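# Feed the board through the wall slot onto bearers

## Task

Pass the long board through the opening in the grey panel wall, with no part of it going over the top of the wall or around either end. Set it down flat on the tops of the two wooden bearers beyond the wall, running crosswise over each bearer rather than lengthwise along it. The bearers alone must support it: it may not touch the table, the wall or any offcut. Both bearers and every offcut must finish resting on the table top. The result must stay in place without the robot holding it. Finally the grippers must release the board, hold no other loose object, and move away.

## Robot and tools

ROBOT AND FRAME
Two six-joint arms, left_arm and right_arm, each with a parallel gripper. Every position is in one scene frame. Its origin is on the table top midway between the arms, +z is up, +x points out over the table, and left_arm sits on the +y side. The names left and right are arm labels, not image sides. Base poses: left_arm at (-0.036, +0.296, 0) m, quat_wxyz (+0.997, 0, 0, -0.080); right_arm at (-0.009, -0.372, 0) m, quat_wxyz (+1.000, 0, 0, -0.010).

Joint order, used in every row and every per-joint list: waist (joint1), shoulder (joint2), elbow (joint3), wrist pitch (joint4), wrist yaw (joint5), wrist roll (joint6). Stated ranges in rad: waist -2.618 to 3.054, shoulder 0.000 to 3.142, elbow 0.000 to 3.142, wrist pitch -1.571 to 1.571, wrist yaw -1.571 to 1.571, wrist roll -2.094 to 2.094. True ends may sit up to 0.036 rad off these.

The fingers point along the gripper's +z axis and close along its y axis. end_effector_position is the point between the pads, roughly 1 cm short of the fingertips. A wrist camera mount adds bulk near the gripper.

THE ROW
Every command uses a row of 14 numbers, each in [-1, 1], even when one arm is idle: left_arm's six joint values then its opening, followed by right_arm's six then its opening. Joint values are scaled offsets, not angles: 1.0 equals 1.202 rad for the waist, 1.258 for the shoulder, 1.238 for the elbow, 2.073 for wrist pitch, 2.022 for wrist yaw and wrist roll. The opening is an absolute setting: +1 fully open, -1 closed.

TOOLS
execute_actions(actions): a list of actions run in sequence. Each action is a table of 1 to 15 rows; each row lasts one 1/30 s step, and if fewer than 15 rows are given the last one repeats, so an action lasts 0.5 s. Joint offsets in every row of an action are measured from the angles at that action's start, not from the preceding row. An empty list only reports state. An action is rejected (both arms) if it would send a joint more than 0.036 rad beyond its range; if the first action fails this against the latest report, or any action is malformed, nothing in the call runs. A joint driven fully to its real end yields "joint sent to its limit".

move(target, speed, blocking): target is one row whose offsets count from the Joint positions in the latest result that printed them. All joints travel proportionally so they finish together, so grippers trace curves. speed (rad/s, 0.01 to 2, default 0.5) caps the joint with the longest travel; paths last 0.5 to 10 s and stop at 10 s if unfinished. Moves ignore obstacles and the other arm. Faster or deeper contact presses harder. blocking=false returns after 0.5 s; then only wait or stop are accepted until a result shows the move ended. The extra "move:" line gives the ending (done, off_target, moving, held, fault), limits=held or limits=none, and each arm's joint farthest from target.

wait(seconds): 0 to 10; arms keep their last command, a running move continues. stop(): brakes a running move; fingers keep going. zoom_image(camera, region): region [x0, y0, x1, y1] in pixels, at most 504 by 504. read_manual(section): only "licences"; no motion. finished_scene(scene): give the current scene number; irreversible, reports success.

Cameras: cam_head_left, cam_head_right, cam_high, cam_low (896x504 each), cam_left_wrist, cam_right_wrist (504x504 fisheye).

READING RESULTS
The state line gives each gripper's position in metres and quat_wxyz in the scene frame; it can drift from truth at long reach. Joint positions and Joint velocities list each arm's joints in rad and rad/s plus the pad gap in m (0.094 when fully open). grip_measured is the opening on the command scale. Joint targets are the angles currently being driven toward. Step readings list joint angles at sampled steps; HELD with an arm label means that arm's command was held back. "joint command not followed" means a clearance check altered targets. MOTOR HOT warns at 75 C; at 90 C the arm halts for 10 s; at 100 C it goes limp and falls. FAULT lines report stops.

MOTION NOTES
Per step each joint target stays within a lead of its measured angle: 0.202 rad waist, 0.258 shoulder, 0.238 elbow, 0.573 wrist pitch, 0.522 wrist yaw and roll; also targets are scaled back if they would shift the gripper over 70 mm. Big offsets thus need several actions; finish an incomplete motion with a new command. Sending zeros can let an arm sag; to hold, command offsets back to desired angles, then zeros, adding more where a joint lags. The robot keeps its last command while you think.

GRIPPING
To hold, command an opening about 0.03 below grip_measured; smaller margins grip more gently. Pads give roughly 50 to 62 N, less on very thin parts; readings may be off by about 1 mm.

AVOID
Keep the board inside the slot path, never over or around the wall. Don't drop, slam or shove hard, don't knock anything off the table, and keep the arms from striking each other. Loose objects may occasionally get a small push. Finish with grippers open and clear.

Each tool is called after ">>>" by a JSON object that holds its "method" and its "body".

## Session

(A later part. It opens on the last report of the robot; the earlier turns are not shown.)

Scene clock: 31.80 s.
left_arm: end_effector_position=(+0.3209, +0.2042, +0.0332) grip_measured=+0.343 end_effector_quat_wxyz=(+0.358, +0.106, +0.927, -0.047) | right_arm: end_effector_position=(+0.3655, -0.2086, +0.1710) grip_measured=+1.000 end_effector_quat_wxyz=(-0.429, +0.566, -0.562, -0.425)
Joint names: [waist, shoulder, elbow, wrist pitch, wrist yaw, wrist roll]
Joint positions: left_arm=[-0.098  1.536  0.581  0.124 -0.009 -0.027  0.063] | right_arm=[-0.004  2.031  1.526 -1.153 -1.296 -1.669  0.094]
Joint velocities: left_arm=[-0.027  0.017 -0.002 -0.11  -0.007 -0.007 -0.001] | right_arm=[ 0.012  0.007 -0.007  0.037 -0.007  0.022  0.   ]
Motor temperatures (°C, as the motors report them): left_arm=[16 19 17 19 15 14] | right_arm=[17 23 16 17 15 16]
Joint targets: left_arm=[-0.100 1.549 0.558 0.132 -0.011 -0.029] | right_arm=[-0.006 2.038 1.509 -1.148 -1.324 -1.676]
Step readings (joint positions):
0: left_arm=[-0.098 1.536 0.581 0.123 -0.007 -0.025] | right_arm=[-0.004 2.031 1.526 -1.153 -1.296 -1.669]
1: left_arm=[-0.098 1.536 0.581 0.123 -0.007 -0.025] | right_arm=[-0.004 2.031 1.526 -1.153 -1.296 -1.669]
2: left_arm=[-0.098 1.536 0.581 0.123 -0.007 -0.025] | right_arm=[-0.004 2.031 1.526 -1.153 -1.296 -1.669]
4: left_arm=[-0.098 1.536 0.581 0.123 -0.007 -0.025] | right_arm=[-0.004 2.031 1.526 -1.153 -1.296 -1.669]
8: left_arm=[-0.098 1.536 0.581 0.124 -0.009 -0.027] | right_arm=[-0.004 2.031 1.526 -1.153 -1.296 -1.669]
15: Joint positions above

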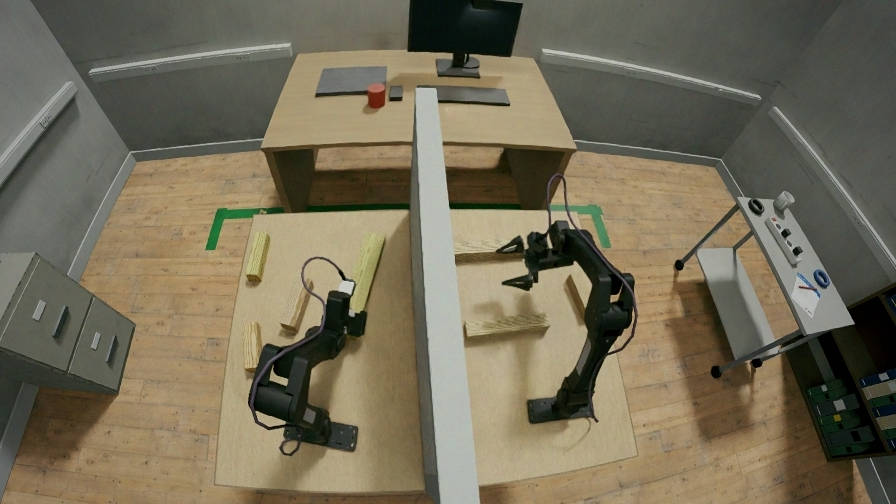

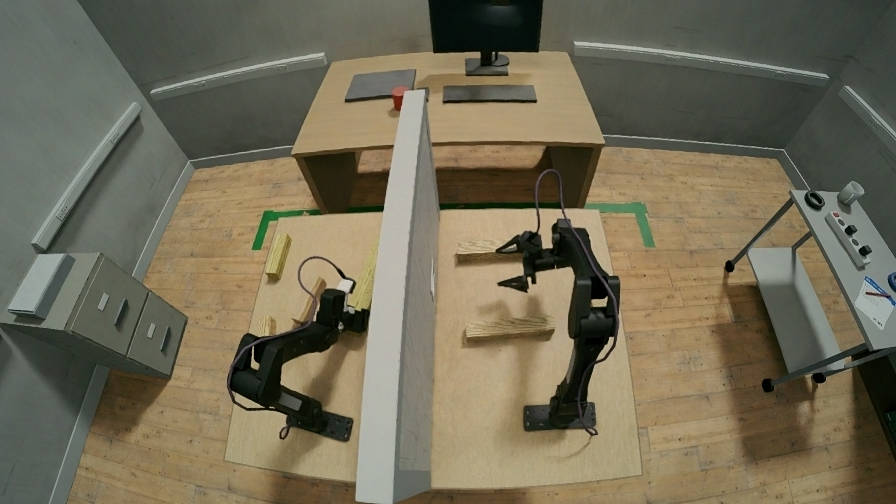

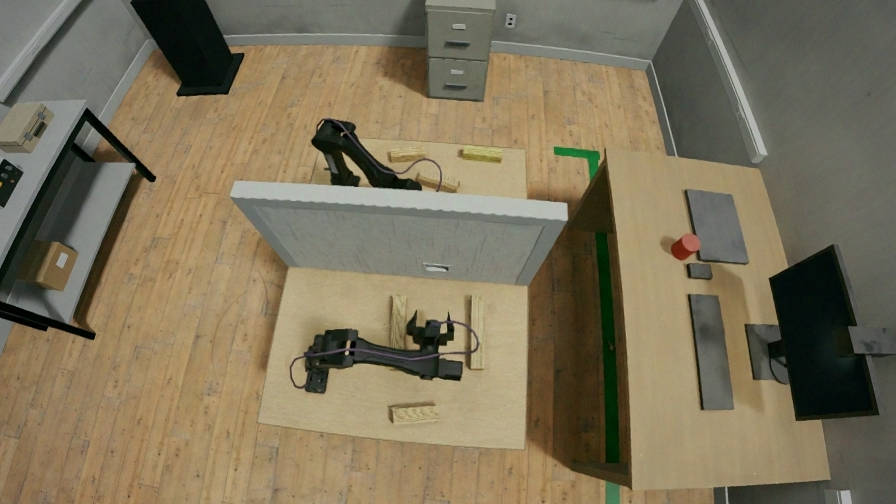

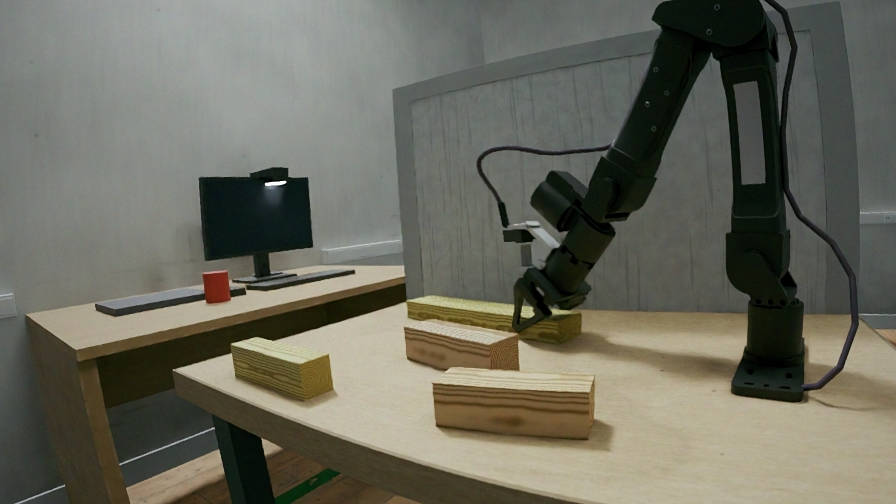

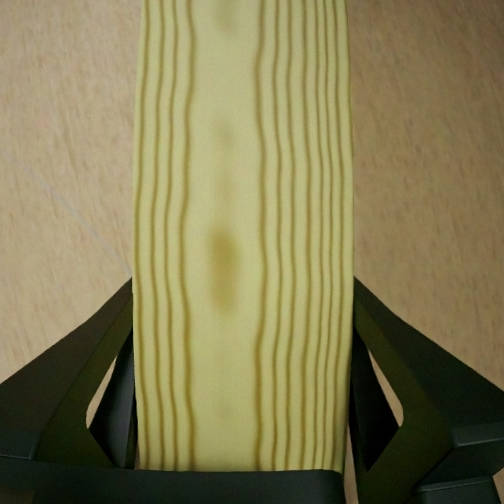

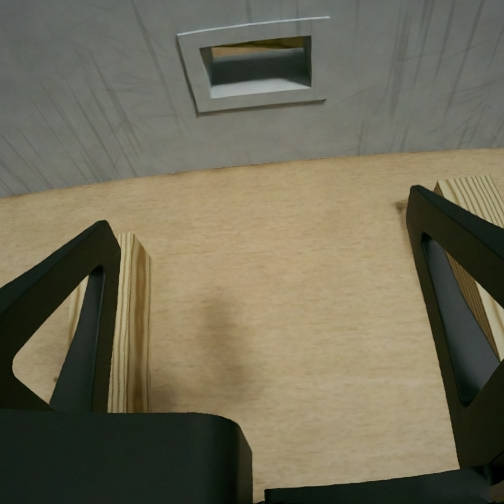

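>>> {"method": "execute_actions", "body": {"actions": [[[-0.0017,-0.002,0.0,0.006,-0.001,-0.001,0.2,-0.0017,0.0056,-0.0137,0.0024,-0.0143,-0.0035,1],[-0.0017,-0.014,0.016,0.008,-0.001,-0.001,0.2,-0.0017,0.0056,-0.0137,0.0024,-0.0143,-0.0035,1],[-0.0017,-0.026,0.032,0.010,-0.001,-0.001,0.2,-0.0017,0.0056,-0.0137,0.0024,-0.0143,-0.0035,1],[-0.0017,-0.0358,0.0444,0.0121,-0.001,-0.001,0.2,-0.0017,0.0056,-0.0137,0.0024,-0.0143,-0.0035,1],[-0.0017,-0.0370,0.0456,0.0106,-0.001,-0.001,0.2,-0.0017,0.0056,-0.0137,0.0024,-0.0143,-0.0035,1],[-0.0017,-0.0391,0.0478,0.0080,-0.001,-0.001,0.2,-0.0017,0.0056,-0.0137,0.0024,-0.0143,-0.0035,1],[-0.0017,-0.0418,0.0506,0.0047,-0.001,-0.001,0.2,-0.0017,0.0056,-0.0137,0.0024,-0.0143,-0.0035,1],[-0.0017,-0.0451,0.0539,0.0007,-0.001,-0.001,0.2,-0.0017,0.0056,-0.0137,0.0024,-0.0143,-0.0035,1],[-0.0017,-0.0488,0.0577,-0.0038,-0.001,-0.001,0.2,-0.0017,0.0056,-0.0137,0.0024,-0.0143,-0.0035,1],[-0.0017,-0.0530,0.0619,-0.0088,-0.001,-0.001,0.2,-0.0017,0.0056,-0.0137,0.0024,-0.0143,-0.0035,1],[-0.0017,-0.0574,0.0664,-0.0142,-0.001,-0.001,0.2,-0.0017,0.0056,-0.0137,0.0024,-0.0143,-0.0035,1],[-0.0017,-0.0622,0.0713,-0.0201,-0.001,-0.001,0.2,-0.0017,0.0056,-0.0137,0.0024,-0.0143,-0.0035,1],[-0.0017,-0.0673,0.0765,-0.0262,-0.001,-0.001,0.2,-0.0017,0.0056,-0.0137,0.0024,-0.0143,-0.0035,1],[-0.0017,-0.0728,0.0820,-0.0328,-0.001,-0.001,0.2,-0.0017,0.0056,-0.0137,0.0024,-0.0143,-0.0035,1],[-0.0017,-0.0784,0.0877,-0.0397,-0.001,-0.001,0.2,-0.0017,0.0056,-0.0137,0.0024,-0.0143,-0.0035,1]]]}}

>>> {"method": "wait", "body": {"seconds": 0.3}}

>>> {"method": "zoom_image", "body": {"camera": "cam_low", "region": [380, 200, 640, 360]}}

Scene clock: 35.13 s.
left_arm: end_effector_position=(+0.3191, +0.2047, +0.0451) grip_measured=+0.343 end_effector_quat_wxyz=(+0.347, +0.107, +0.931, -0.046) | right_arm: end_effector_position=(+0.3655, -0.2086, +0.1710) grip_measured=+1.000 end_effector_quat_wxyz=(-0.429, +0.566, -0.562, -0.425)
Joint names: [waist, shoulder, elbow, wrist pitch, wrist yaw, wrist roll]
Joint positions: left_arm=[-0.098  1.496  0.624  0.017 -0.009 -0.027  0.063] | right_arm=[-0.004  2.031  1.526 -1.153 -1.296 -1.669  0.094]
Joint velocities: left_arm=[-0.007 -0.168  0.159 -0.52  -0.051 -0.007  0.002] | right_arm=[-0.007 -0.002 -0.027 -0.007  0.022  0.037  0.   ]
Motor temperatures (°C, as the motors report them): left_arm=[16 19 17 19 15 14] | right_arm=[17 24 16 17 15 16]
Joint targets: left_arm=[-0.100 1.438 0.689 0.041 -0.011 -0.029] | right_arm=[-0.006 2.038 1.509 -1.148 -1.324 -1.676]
Step readings (joint positions):
0: left_arm=[-0.098 1.536 0.581 0.124 -0.009 -0.027] | right_arm=[-0.004 2.031 1.526 -1.153 -1.296 -1.669]
1: left_arm=[-0.098 1.536 0.581 0.124 -0.009 -0.027] | right_arm=[-0.004 2.031 1.526 -1.153 -1.296 -1.669]
2: left_arm=[-0.098 1.536 0.581 0.124 -0.009 -0.027] | right_arm=[-0.004 2.031 1.526 -1.153 -1.296 -1.669]
4: left_arm=[-0.098 1.535 0.582 0.122 -0.009 -0.027] | right_arm=[-0.004 2.031 1.526 -1.153 -1.296 -1.669]
8: left_arm=[-0.098 1.527 0.593 0.100 -0.009 -0.027] | right_arm=[-0.004 2.031 1.526 -1.153 -1.296 -1.669]
15: Joint positions above

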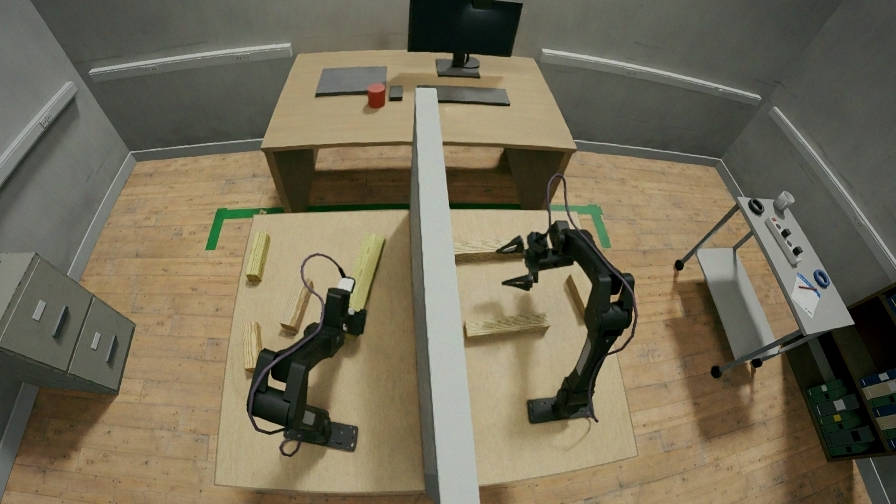

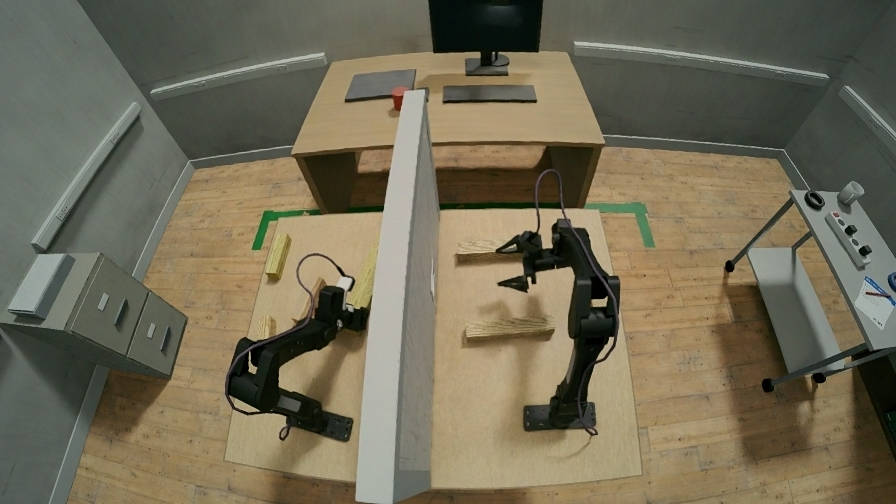

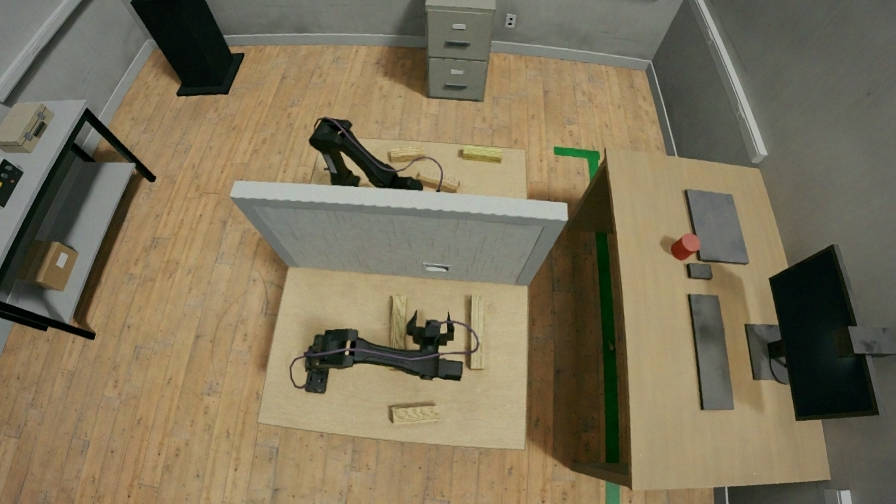

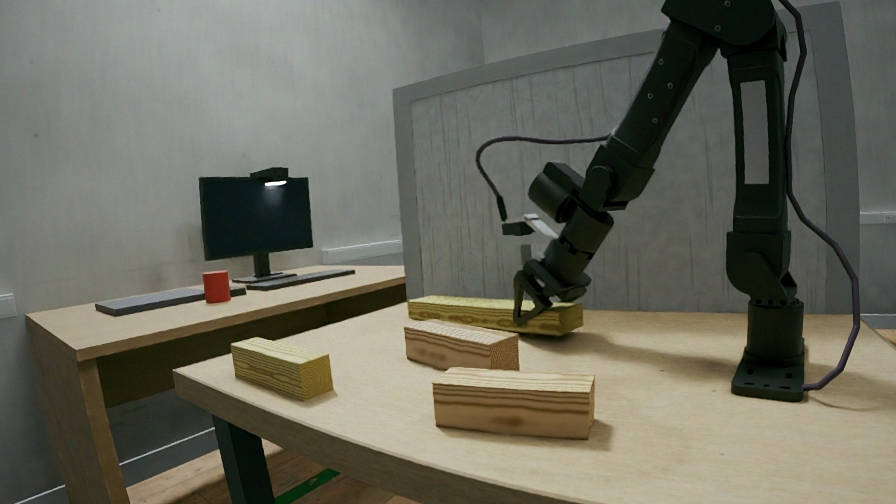

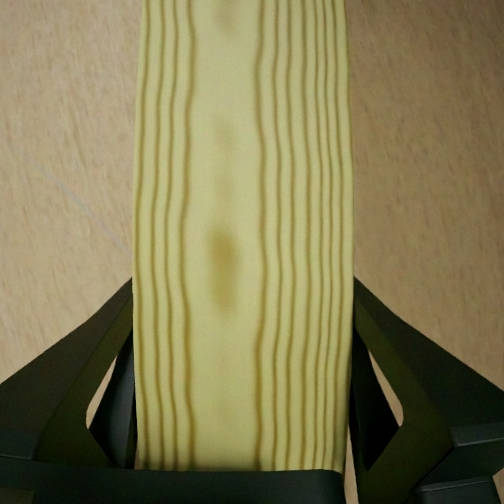

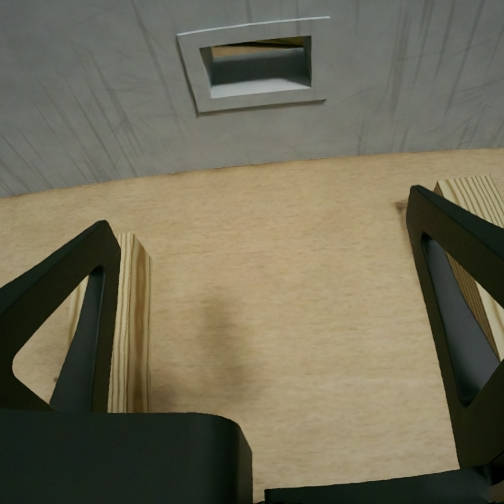

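Scene clock: 35.43 s.
left_arm: end_effector_position=(+0.3164, +0.2054, +0.0476) grip_measured=+0.343 end_effector_quat_wxyz=(+0.340, +0.107, +0.933, -0.045) | right_arm: end_effector_position=(+0.3655, -0.2086, +0.1710) grip_measured=+1.000 end_effector_quat_wxyz=(-0.429, +0.566, -0.562, -0.425)
Joint names: [waist, shoulder, elbow, wrist pitch, wrist yaw, wrist roll]
Joint positions: left_arm=[-0.098  1.483  0.636 -0.024 -0.009 -0.027  0.063] | right_arm=[-0.004  2.031  1.526 -1.153 -1.296 -1.669  0.094]
Joint velocities: left_arm=[-0.012 -0.007  0.002  0.022  0.066 -0.051 -0.001] | right_arm=[-0.007  0.017  0.007  0.037 -0.022  0.007  0.   ]
Motor temperatures (°C, as the motors report them): left_arm=[16 19 17 19 15 14] | right_arm=[17 24 16 17 15 16]
Joint targets: left_arm=[-0.100 1.438 0.689 0.041 -0.011 -0.029] | right_arm=[-0.006 2.038 1.509 -1.148 -1.324 -1.676]
wait: 0.30 s; no rest

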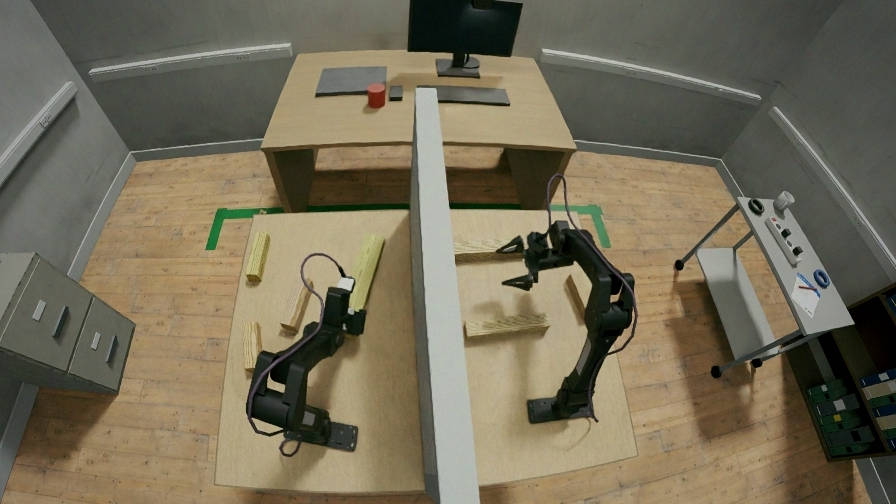

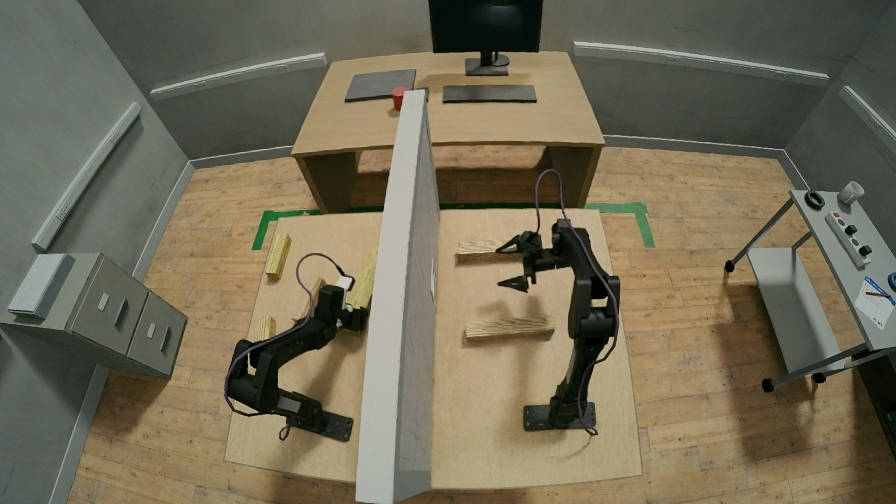

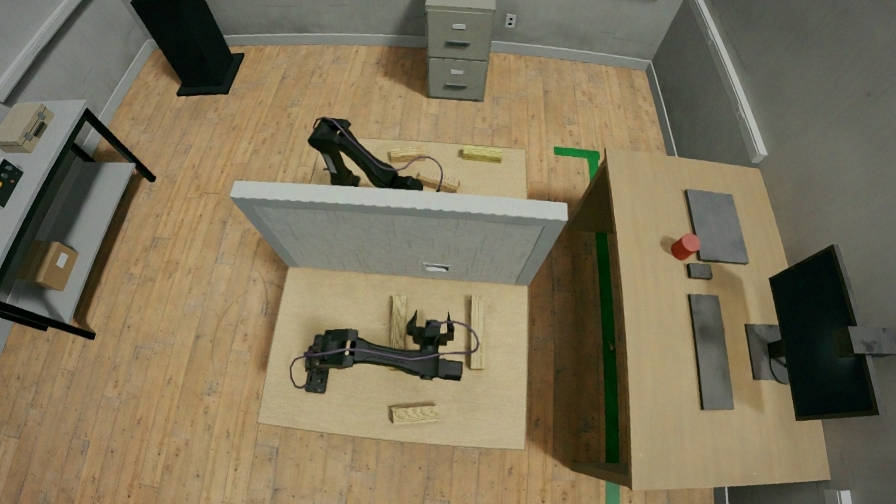

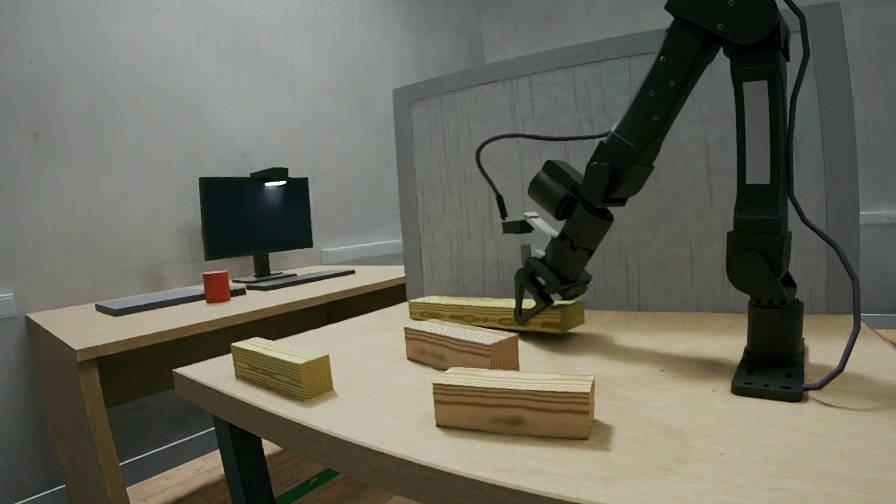

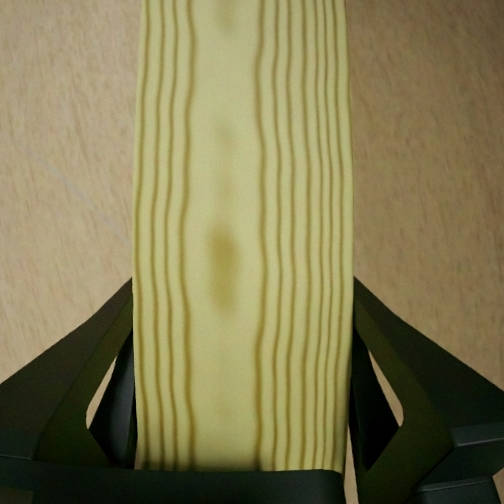

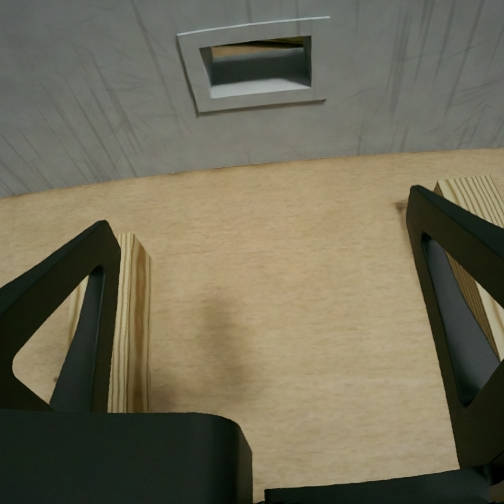

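Region (380, 200, 640, 360) of cam_low's 896x504 image, scaled by 1.938, with more detail than that image has; it fills the top 310 rows of this view, and the rest is white.

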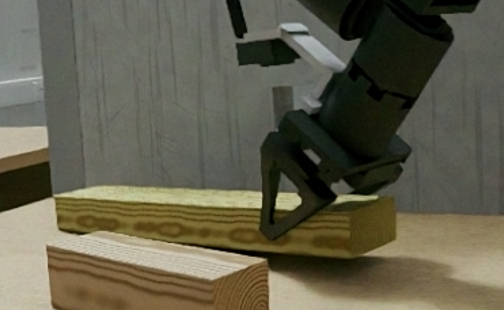

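>>> {"method": "execute_actions", "body": {"actions": [[[-0.0017,-0.0373,0.0443,0.0362,-0.001,-0.001,0.2,-0.0017,0.0056,-0.0137,0.0024,-0.0143,-0.0035,1],[-0.0017,-0.0394,0.0464,0.0410,-0.001,-0.001,0.2,-0.0017,0.0056,-0.0137,0.0024,-0.0143,-0.0035,1],[-0.0017,-0.0420,0.0489,0.0434,-0.001,-0.001,0.2,-0.0017,0.0056,-0.0137,0.0024,-0.0143,-0.0035,1],[-0.0017,-0.0451,0.0520,0.0434,-0.001,-0.001,0.2,-0.0017,0.0056,-0.0137,0.0024,-0.0143,-0.0035,1],[-0.0017,-0.0487,0.0555,0.0434,-0.001,-0.001,0.2,-0.0017,0.0056,-0.0137,0.0024,-0.0143,-0.0035,1],[-0.0017,-0.0523,0.0591,0.0434,-0.001,-0.001,0.2,-0.0017,0.0056,-0.0137,0.0024,-0.0143,-0.0035,1],[-0.0017,-0.0564,0.0632,0.0434,-0.001,-0.001,0.2,-0.0017,0.0056,-0.0137,0.0024,-0.0143,-0.0035,1],[-0.0017,-0.0606,0.0672,0.0434,-0.001,-0.001,0.2,-0.0017,0.0056,-0.0137,0.0024,-0.0143,-0.0035,1],[-0.0017,-0.0647,0.0713,0.0409,-0.001,-0.001,0.2,-0.0017,0.0056,-0.0137,0.0024,-0.0143,-0.0035,1],[-0.0017,-0.0688,0.0754,0.0360,-0.001,-0.001,0.2,-0.0017,0.0056,-0.0137,0.0024,-0.0143,-0.0035,1],[-0.0017,-0.0730,0.0794,0.0310,-0.001,-0.001,0.2,-0.0017,0.0056,-0.0137,0.0024,-0.0143,-0.0035,1],[-0.0017,-0.0771,0.0835,0.0261,-0.001,-0.001,0.2,-0.0017,0.0056,-0.0137,0.0024,-0.0143,-0.0035,1],[-0.0017,-0.0812,0.0876,0.0211,-0.001,-0.001,0.2,-0.0017,0.0056,-0.0137,0.0024,-0.0143,-0.0035,1],[-0.0017,-0.0848,0.0912,0.0162,-0.001,-0.001,0.2,-0.0017,0.0056,-0.0137,0.0024,-0.0143,-0.0035,1],[-0.0017,-0.0874,0.0937,0.0113,-0.001,-0.001,0.2,-0.0017,0.0056,-0.0137,0.0024,-0.0143,-0.0035,1]]]}}

>>> {"method": "wait", "body": {"seconds": 0.3}}

>>> {"method": "zoom_image", "body": {"camera": "cam_low", "region": [380, 180, 640, 360]}}

Scene clock: 36.67 s.
left_arm: end_effector_position=(+0.3291, +0.2021, +0.0813) grip_measured=+0.343 end_effector_quat_wxyz=(+0.373, +0.105, +0.921, -0.049) | right_arm: end_effector_position=(+0.3655, -0.2086, +0.1710) grip_measured=+1.000 end_effector_quat_wxyz=(-0.429, +0.566, -0.562, -0.425)
Joint names: [waist, shoulder, elbow, wrist pitch, wrist yaw, wrist roll]
Joint positions: left_arm=[-0.098  1.427  0.69  -0.063 -0.009 -0.027  0.063] | right_arm=[-0.004  2.031  1.526 -1.153 -1.296 -1.669  0.094]
Joint velocities: left_arm=[ 0.002 -0.149  0.164 -0.154 -0.022 -0.037  0.   ] | right_arm=[-0.002 -0.007  0.007  0.007  0.022 -0.051  0.   ]
Motor temperatures (°C, as the motors report them): left_arm=[16 19 17 20 15 14] | right_arm=[17 24 16 17 15 16]
Joint targets: left_arm=[-0.100 1.373 0.752 -0.001 -0.011 -0.029] | right_arm=[-0.006 2.038 1.509 -1.148 -1.324 -1.676]
Step readings (joint positions):
0: left_arm=[-0.098 1.483 0.636 -0.024 -0.009 -0.027] | right_arm=[-0.004 2.031 1.526 -1.153 -1.296 -1.669]
1: left_arm=[-0.098 1.483 0.636 -0.024 -0.009 -0.027] | right_arm=[-0.004 2.031 1.526 -1.153 -1.296 -1.669]
2: left_arm=[-0.098 1.483 0.636 -0.024 -0.009 -0.027] | right_arm=[-0.004 2.031 1.526 -1.153 -1.296 -1.669]
4: left_arm=[-0.098 1.481 0.636 -0.024 -0.009 -0.027] | right_arm=[-0.004 2.031 1.526 -1.153 -1.296 -1.669]
8: left_arm=[-0.098 1.468 0.646 -0.038 -0.009 -0.027] | right_arm=[-0.004 2.031 1.526 -1.153 -1.296 -1.669]
15: Joint positions above

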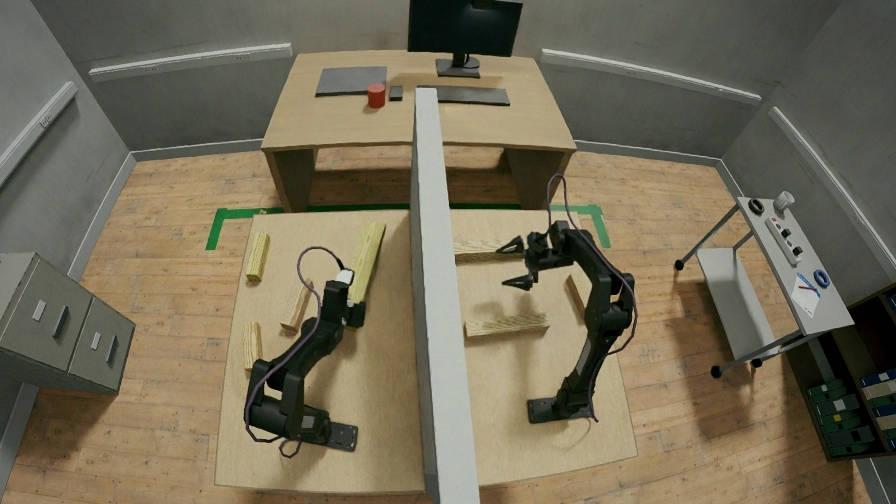

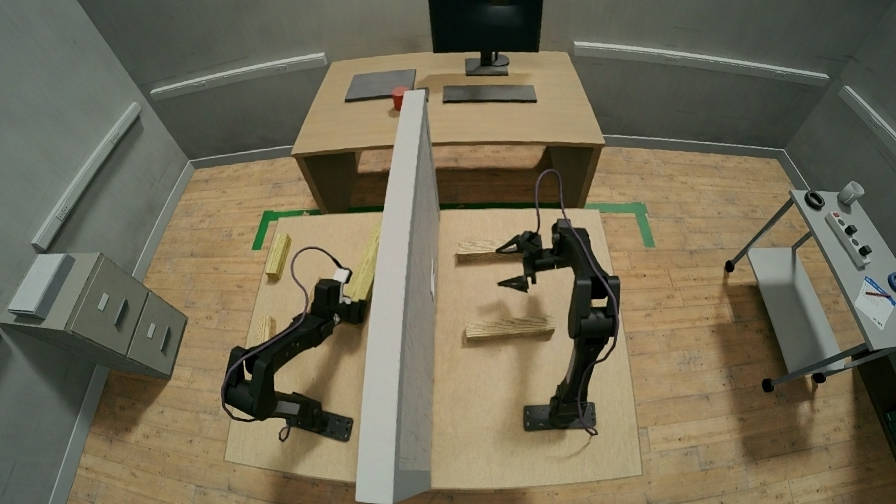

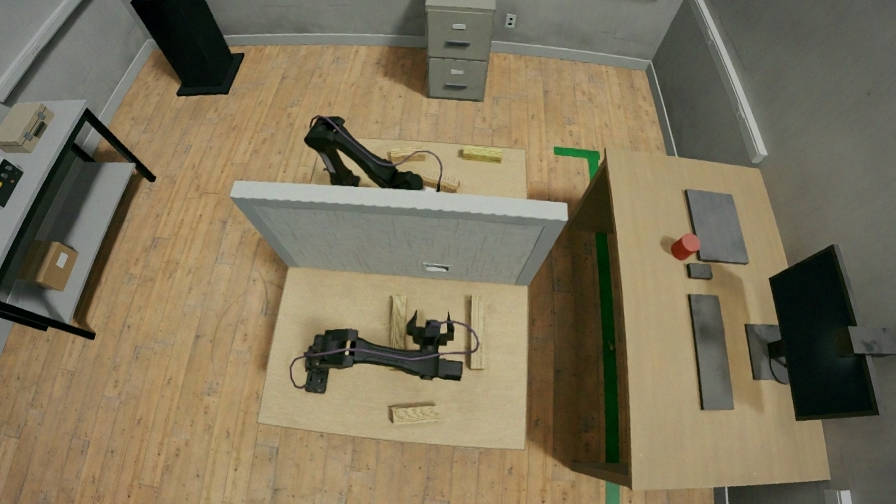

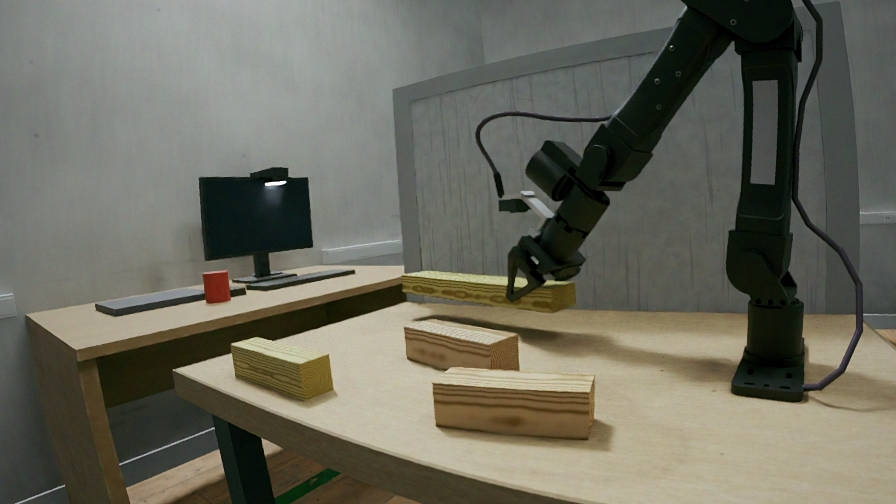

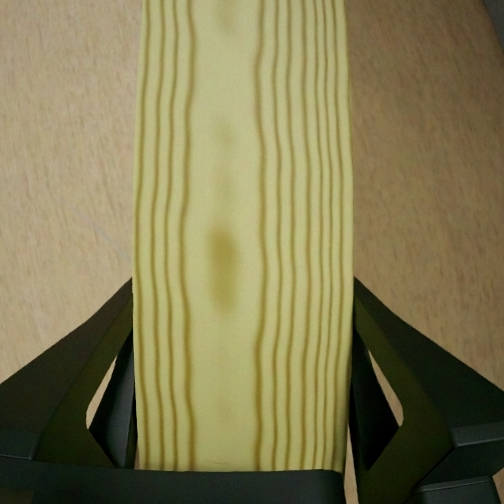

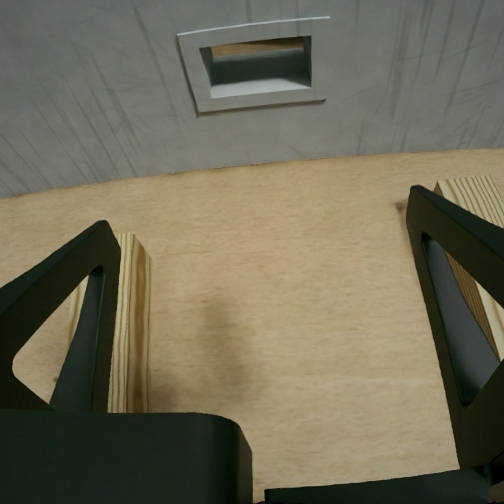

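Scene clock: 36.97 s.
left_arm: end_effector_position=(+0.3286, +0.2022, +0.0856) grip_measured=+0.343 end_effector_quat_wxyz=(+0.372, +0.105, +0.921, -0.049) | right_arm: end_effector_position=(+0.3655, -0.2086, +0.1710) grip_measured=+1.000 end_effector_quat_wxyz=(-0.429, +0.566, -0.562, -0.425)
Joint names: [waist, shoulder, elbow, wrist pitch, wrist yaw, wrist roll]
Joint positions: left_arm=[-0.098  1.416  0.701 -0.086 -0.009 -0.027  0.063] | right_arm=[-0.004  2.031  1.526 -1.153 -1.296 -1.669  0.094]
Joint velocities: left_arm=[ 0.002 -0.007 -0.007 -0.037 -0.051 -0.037  0.   ] | right_arm=[-0.017  0.002  0.007 -0.081 -0.037 -0.037  0.   ]
Motor temperatures (°C, as the motors report them): left_arm=[16 19 17 20 15 14] | right_arm=[17 24 16 17 15 16]
Joint targets: left_arm=[-0.100 1.373 0.752 -0.001 -0.011 -0.029] | right_arm=[-0.006 2.038 1.509 -1.148 -1.324 -1.676]
wait: 0.30 s; no rest

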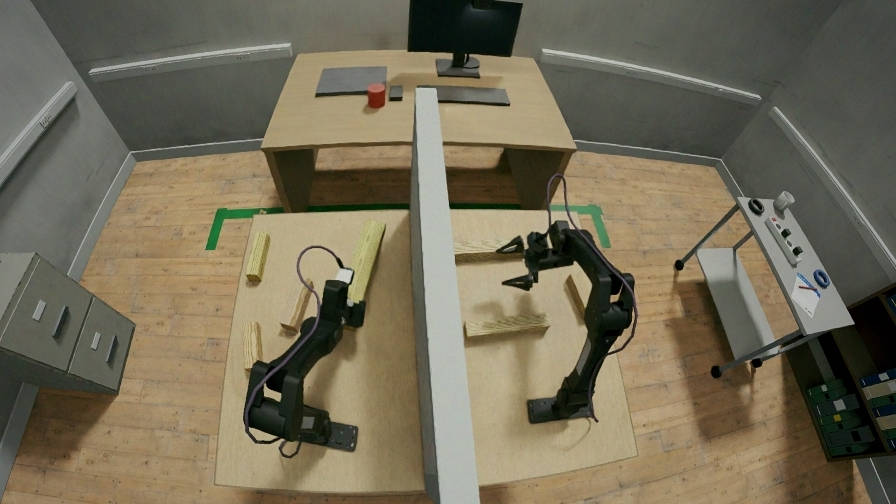

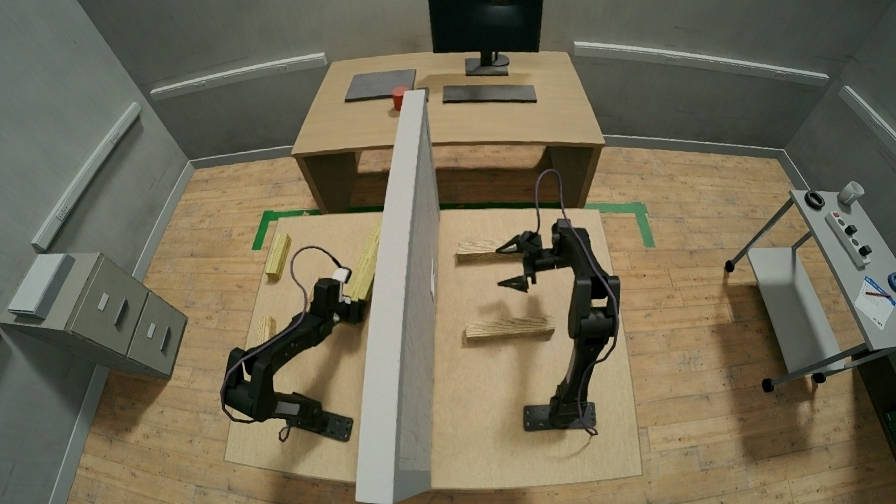

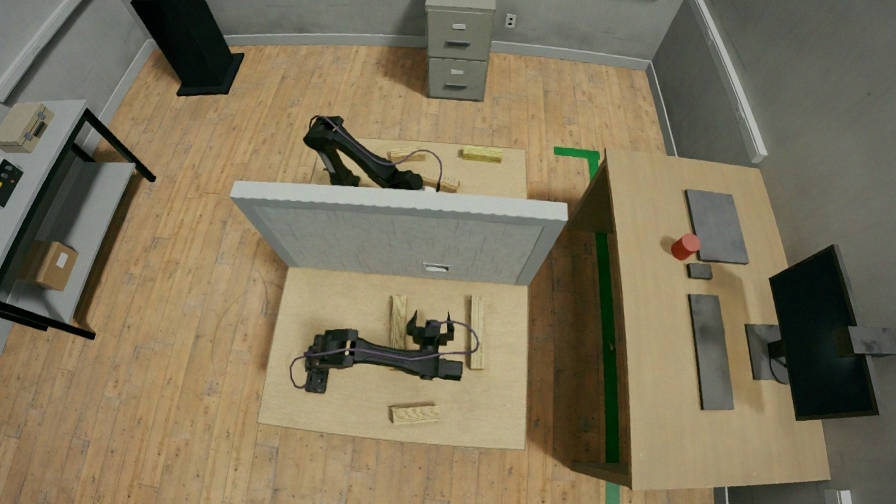

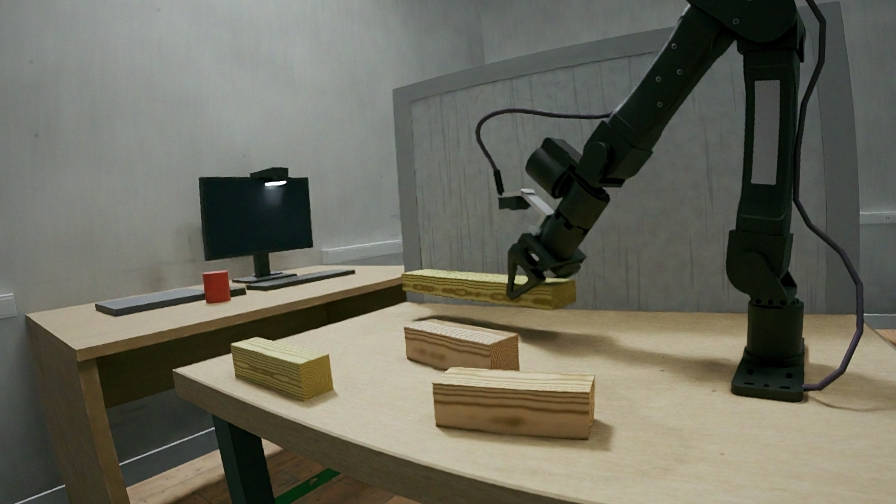

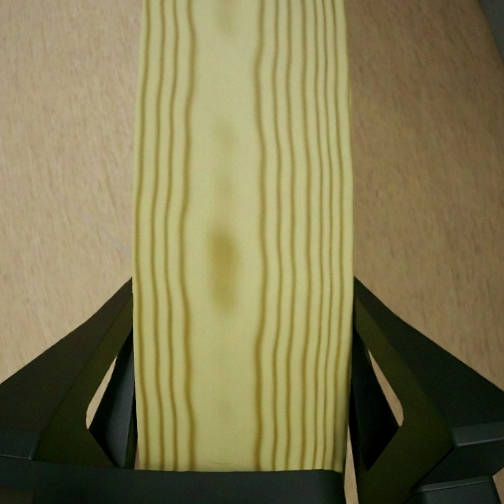

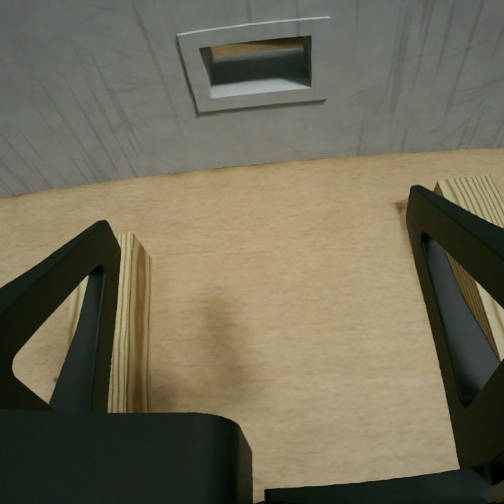

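Region (380, 180, 640, 360) of cam_low's 896x504 image, scaled by 1.938, with more detail than that image has; it fills the top 349 rows of this view, and the rest is white.

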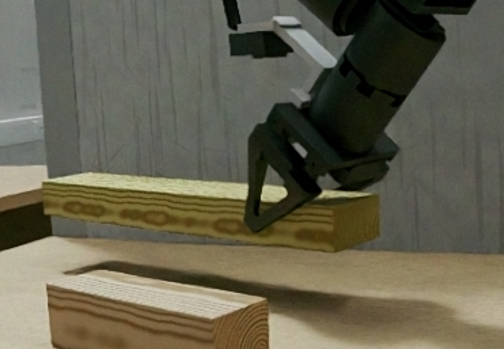

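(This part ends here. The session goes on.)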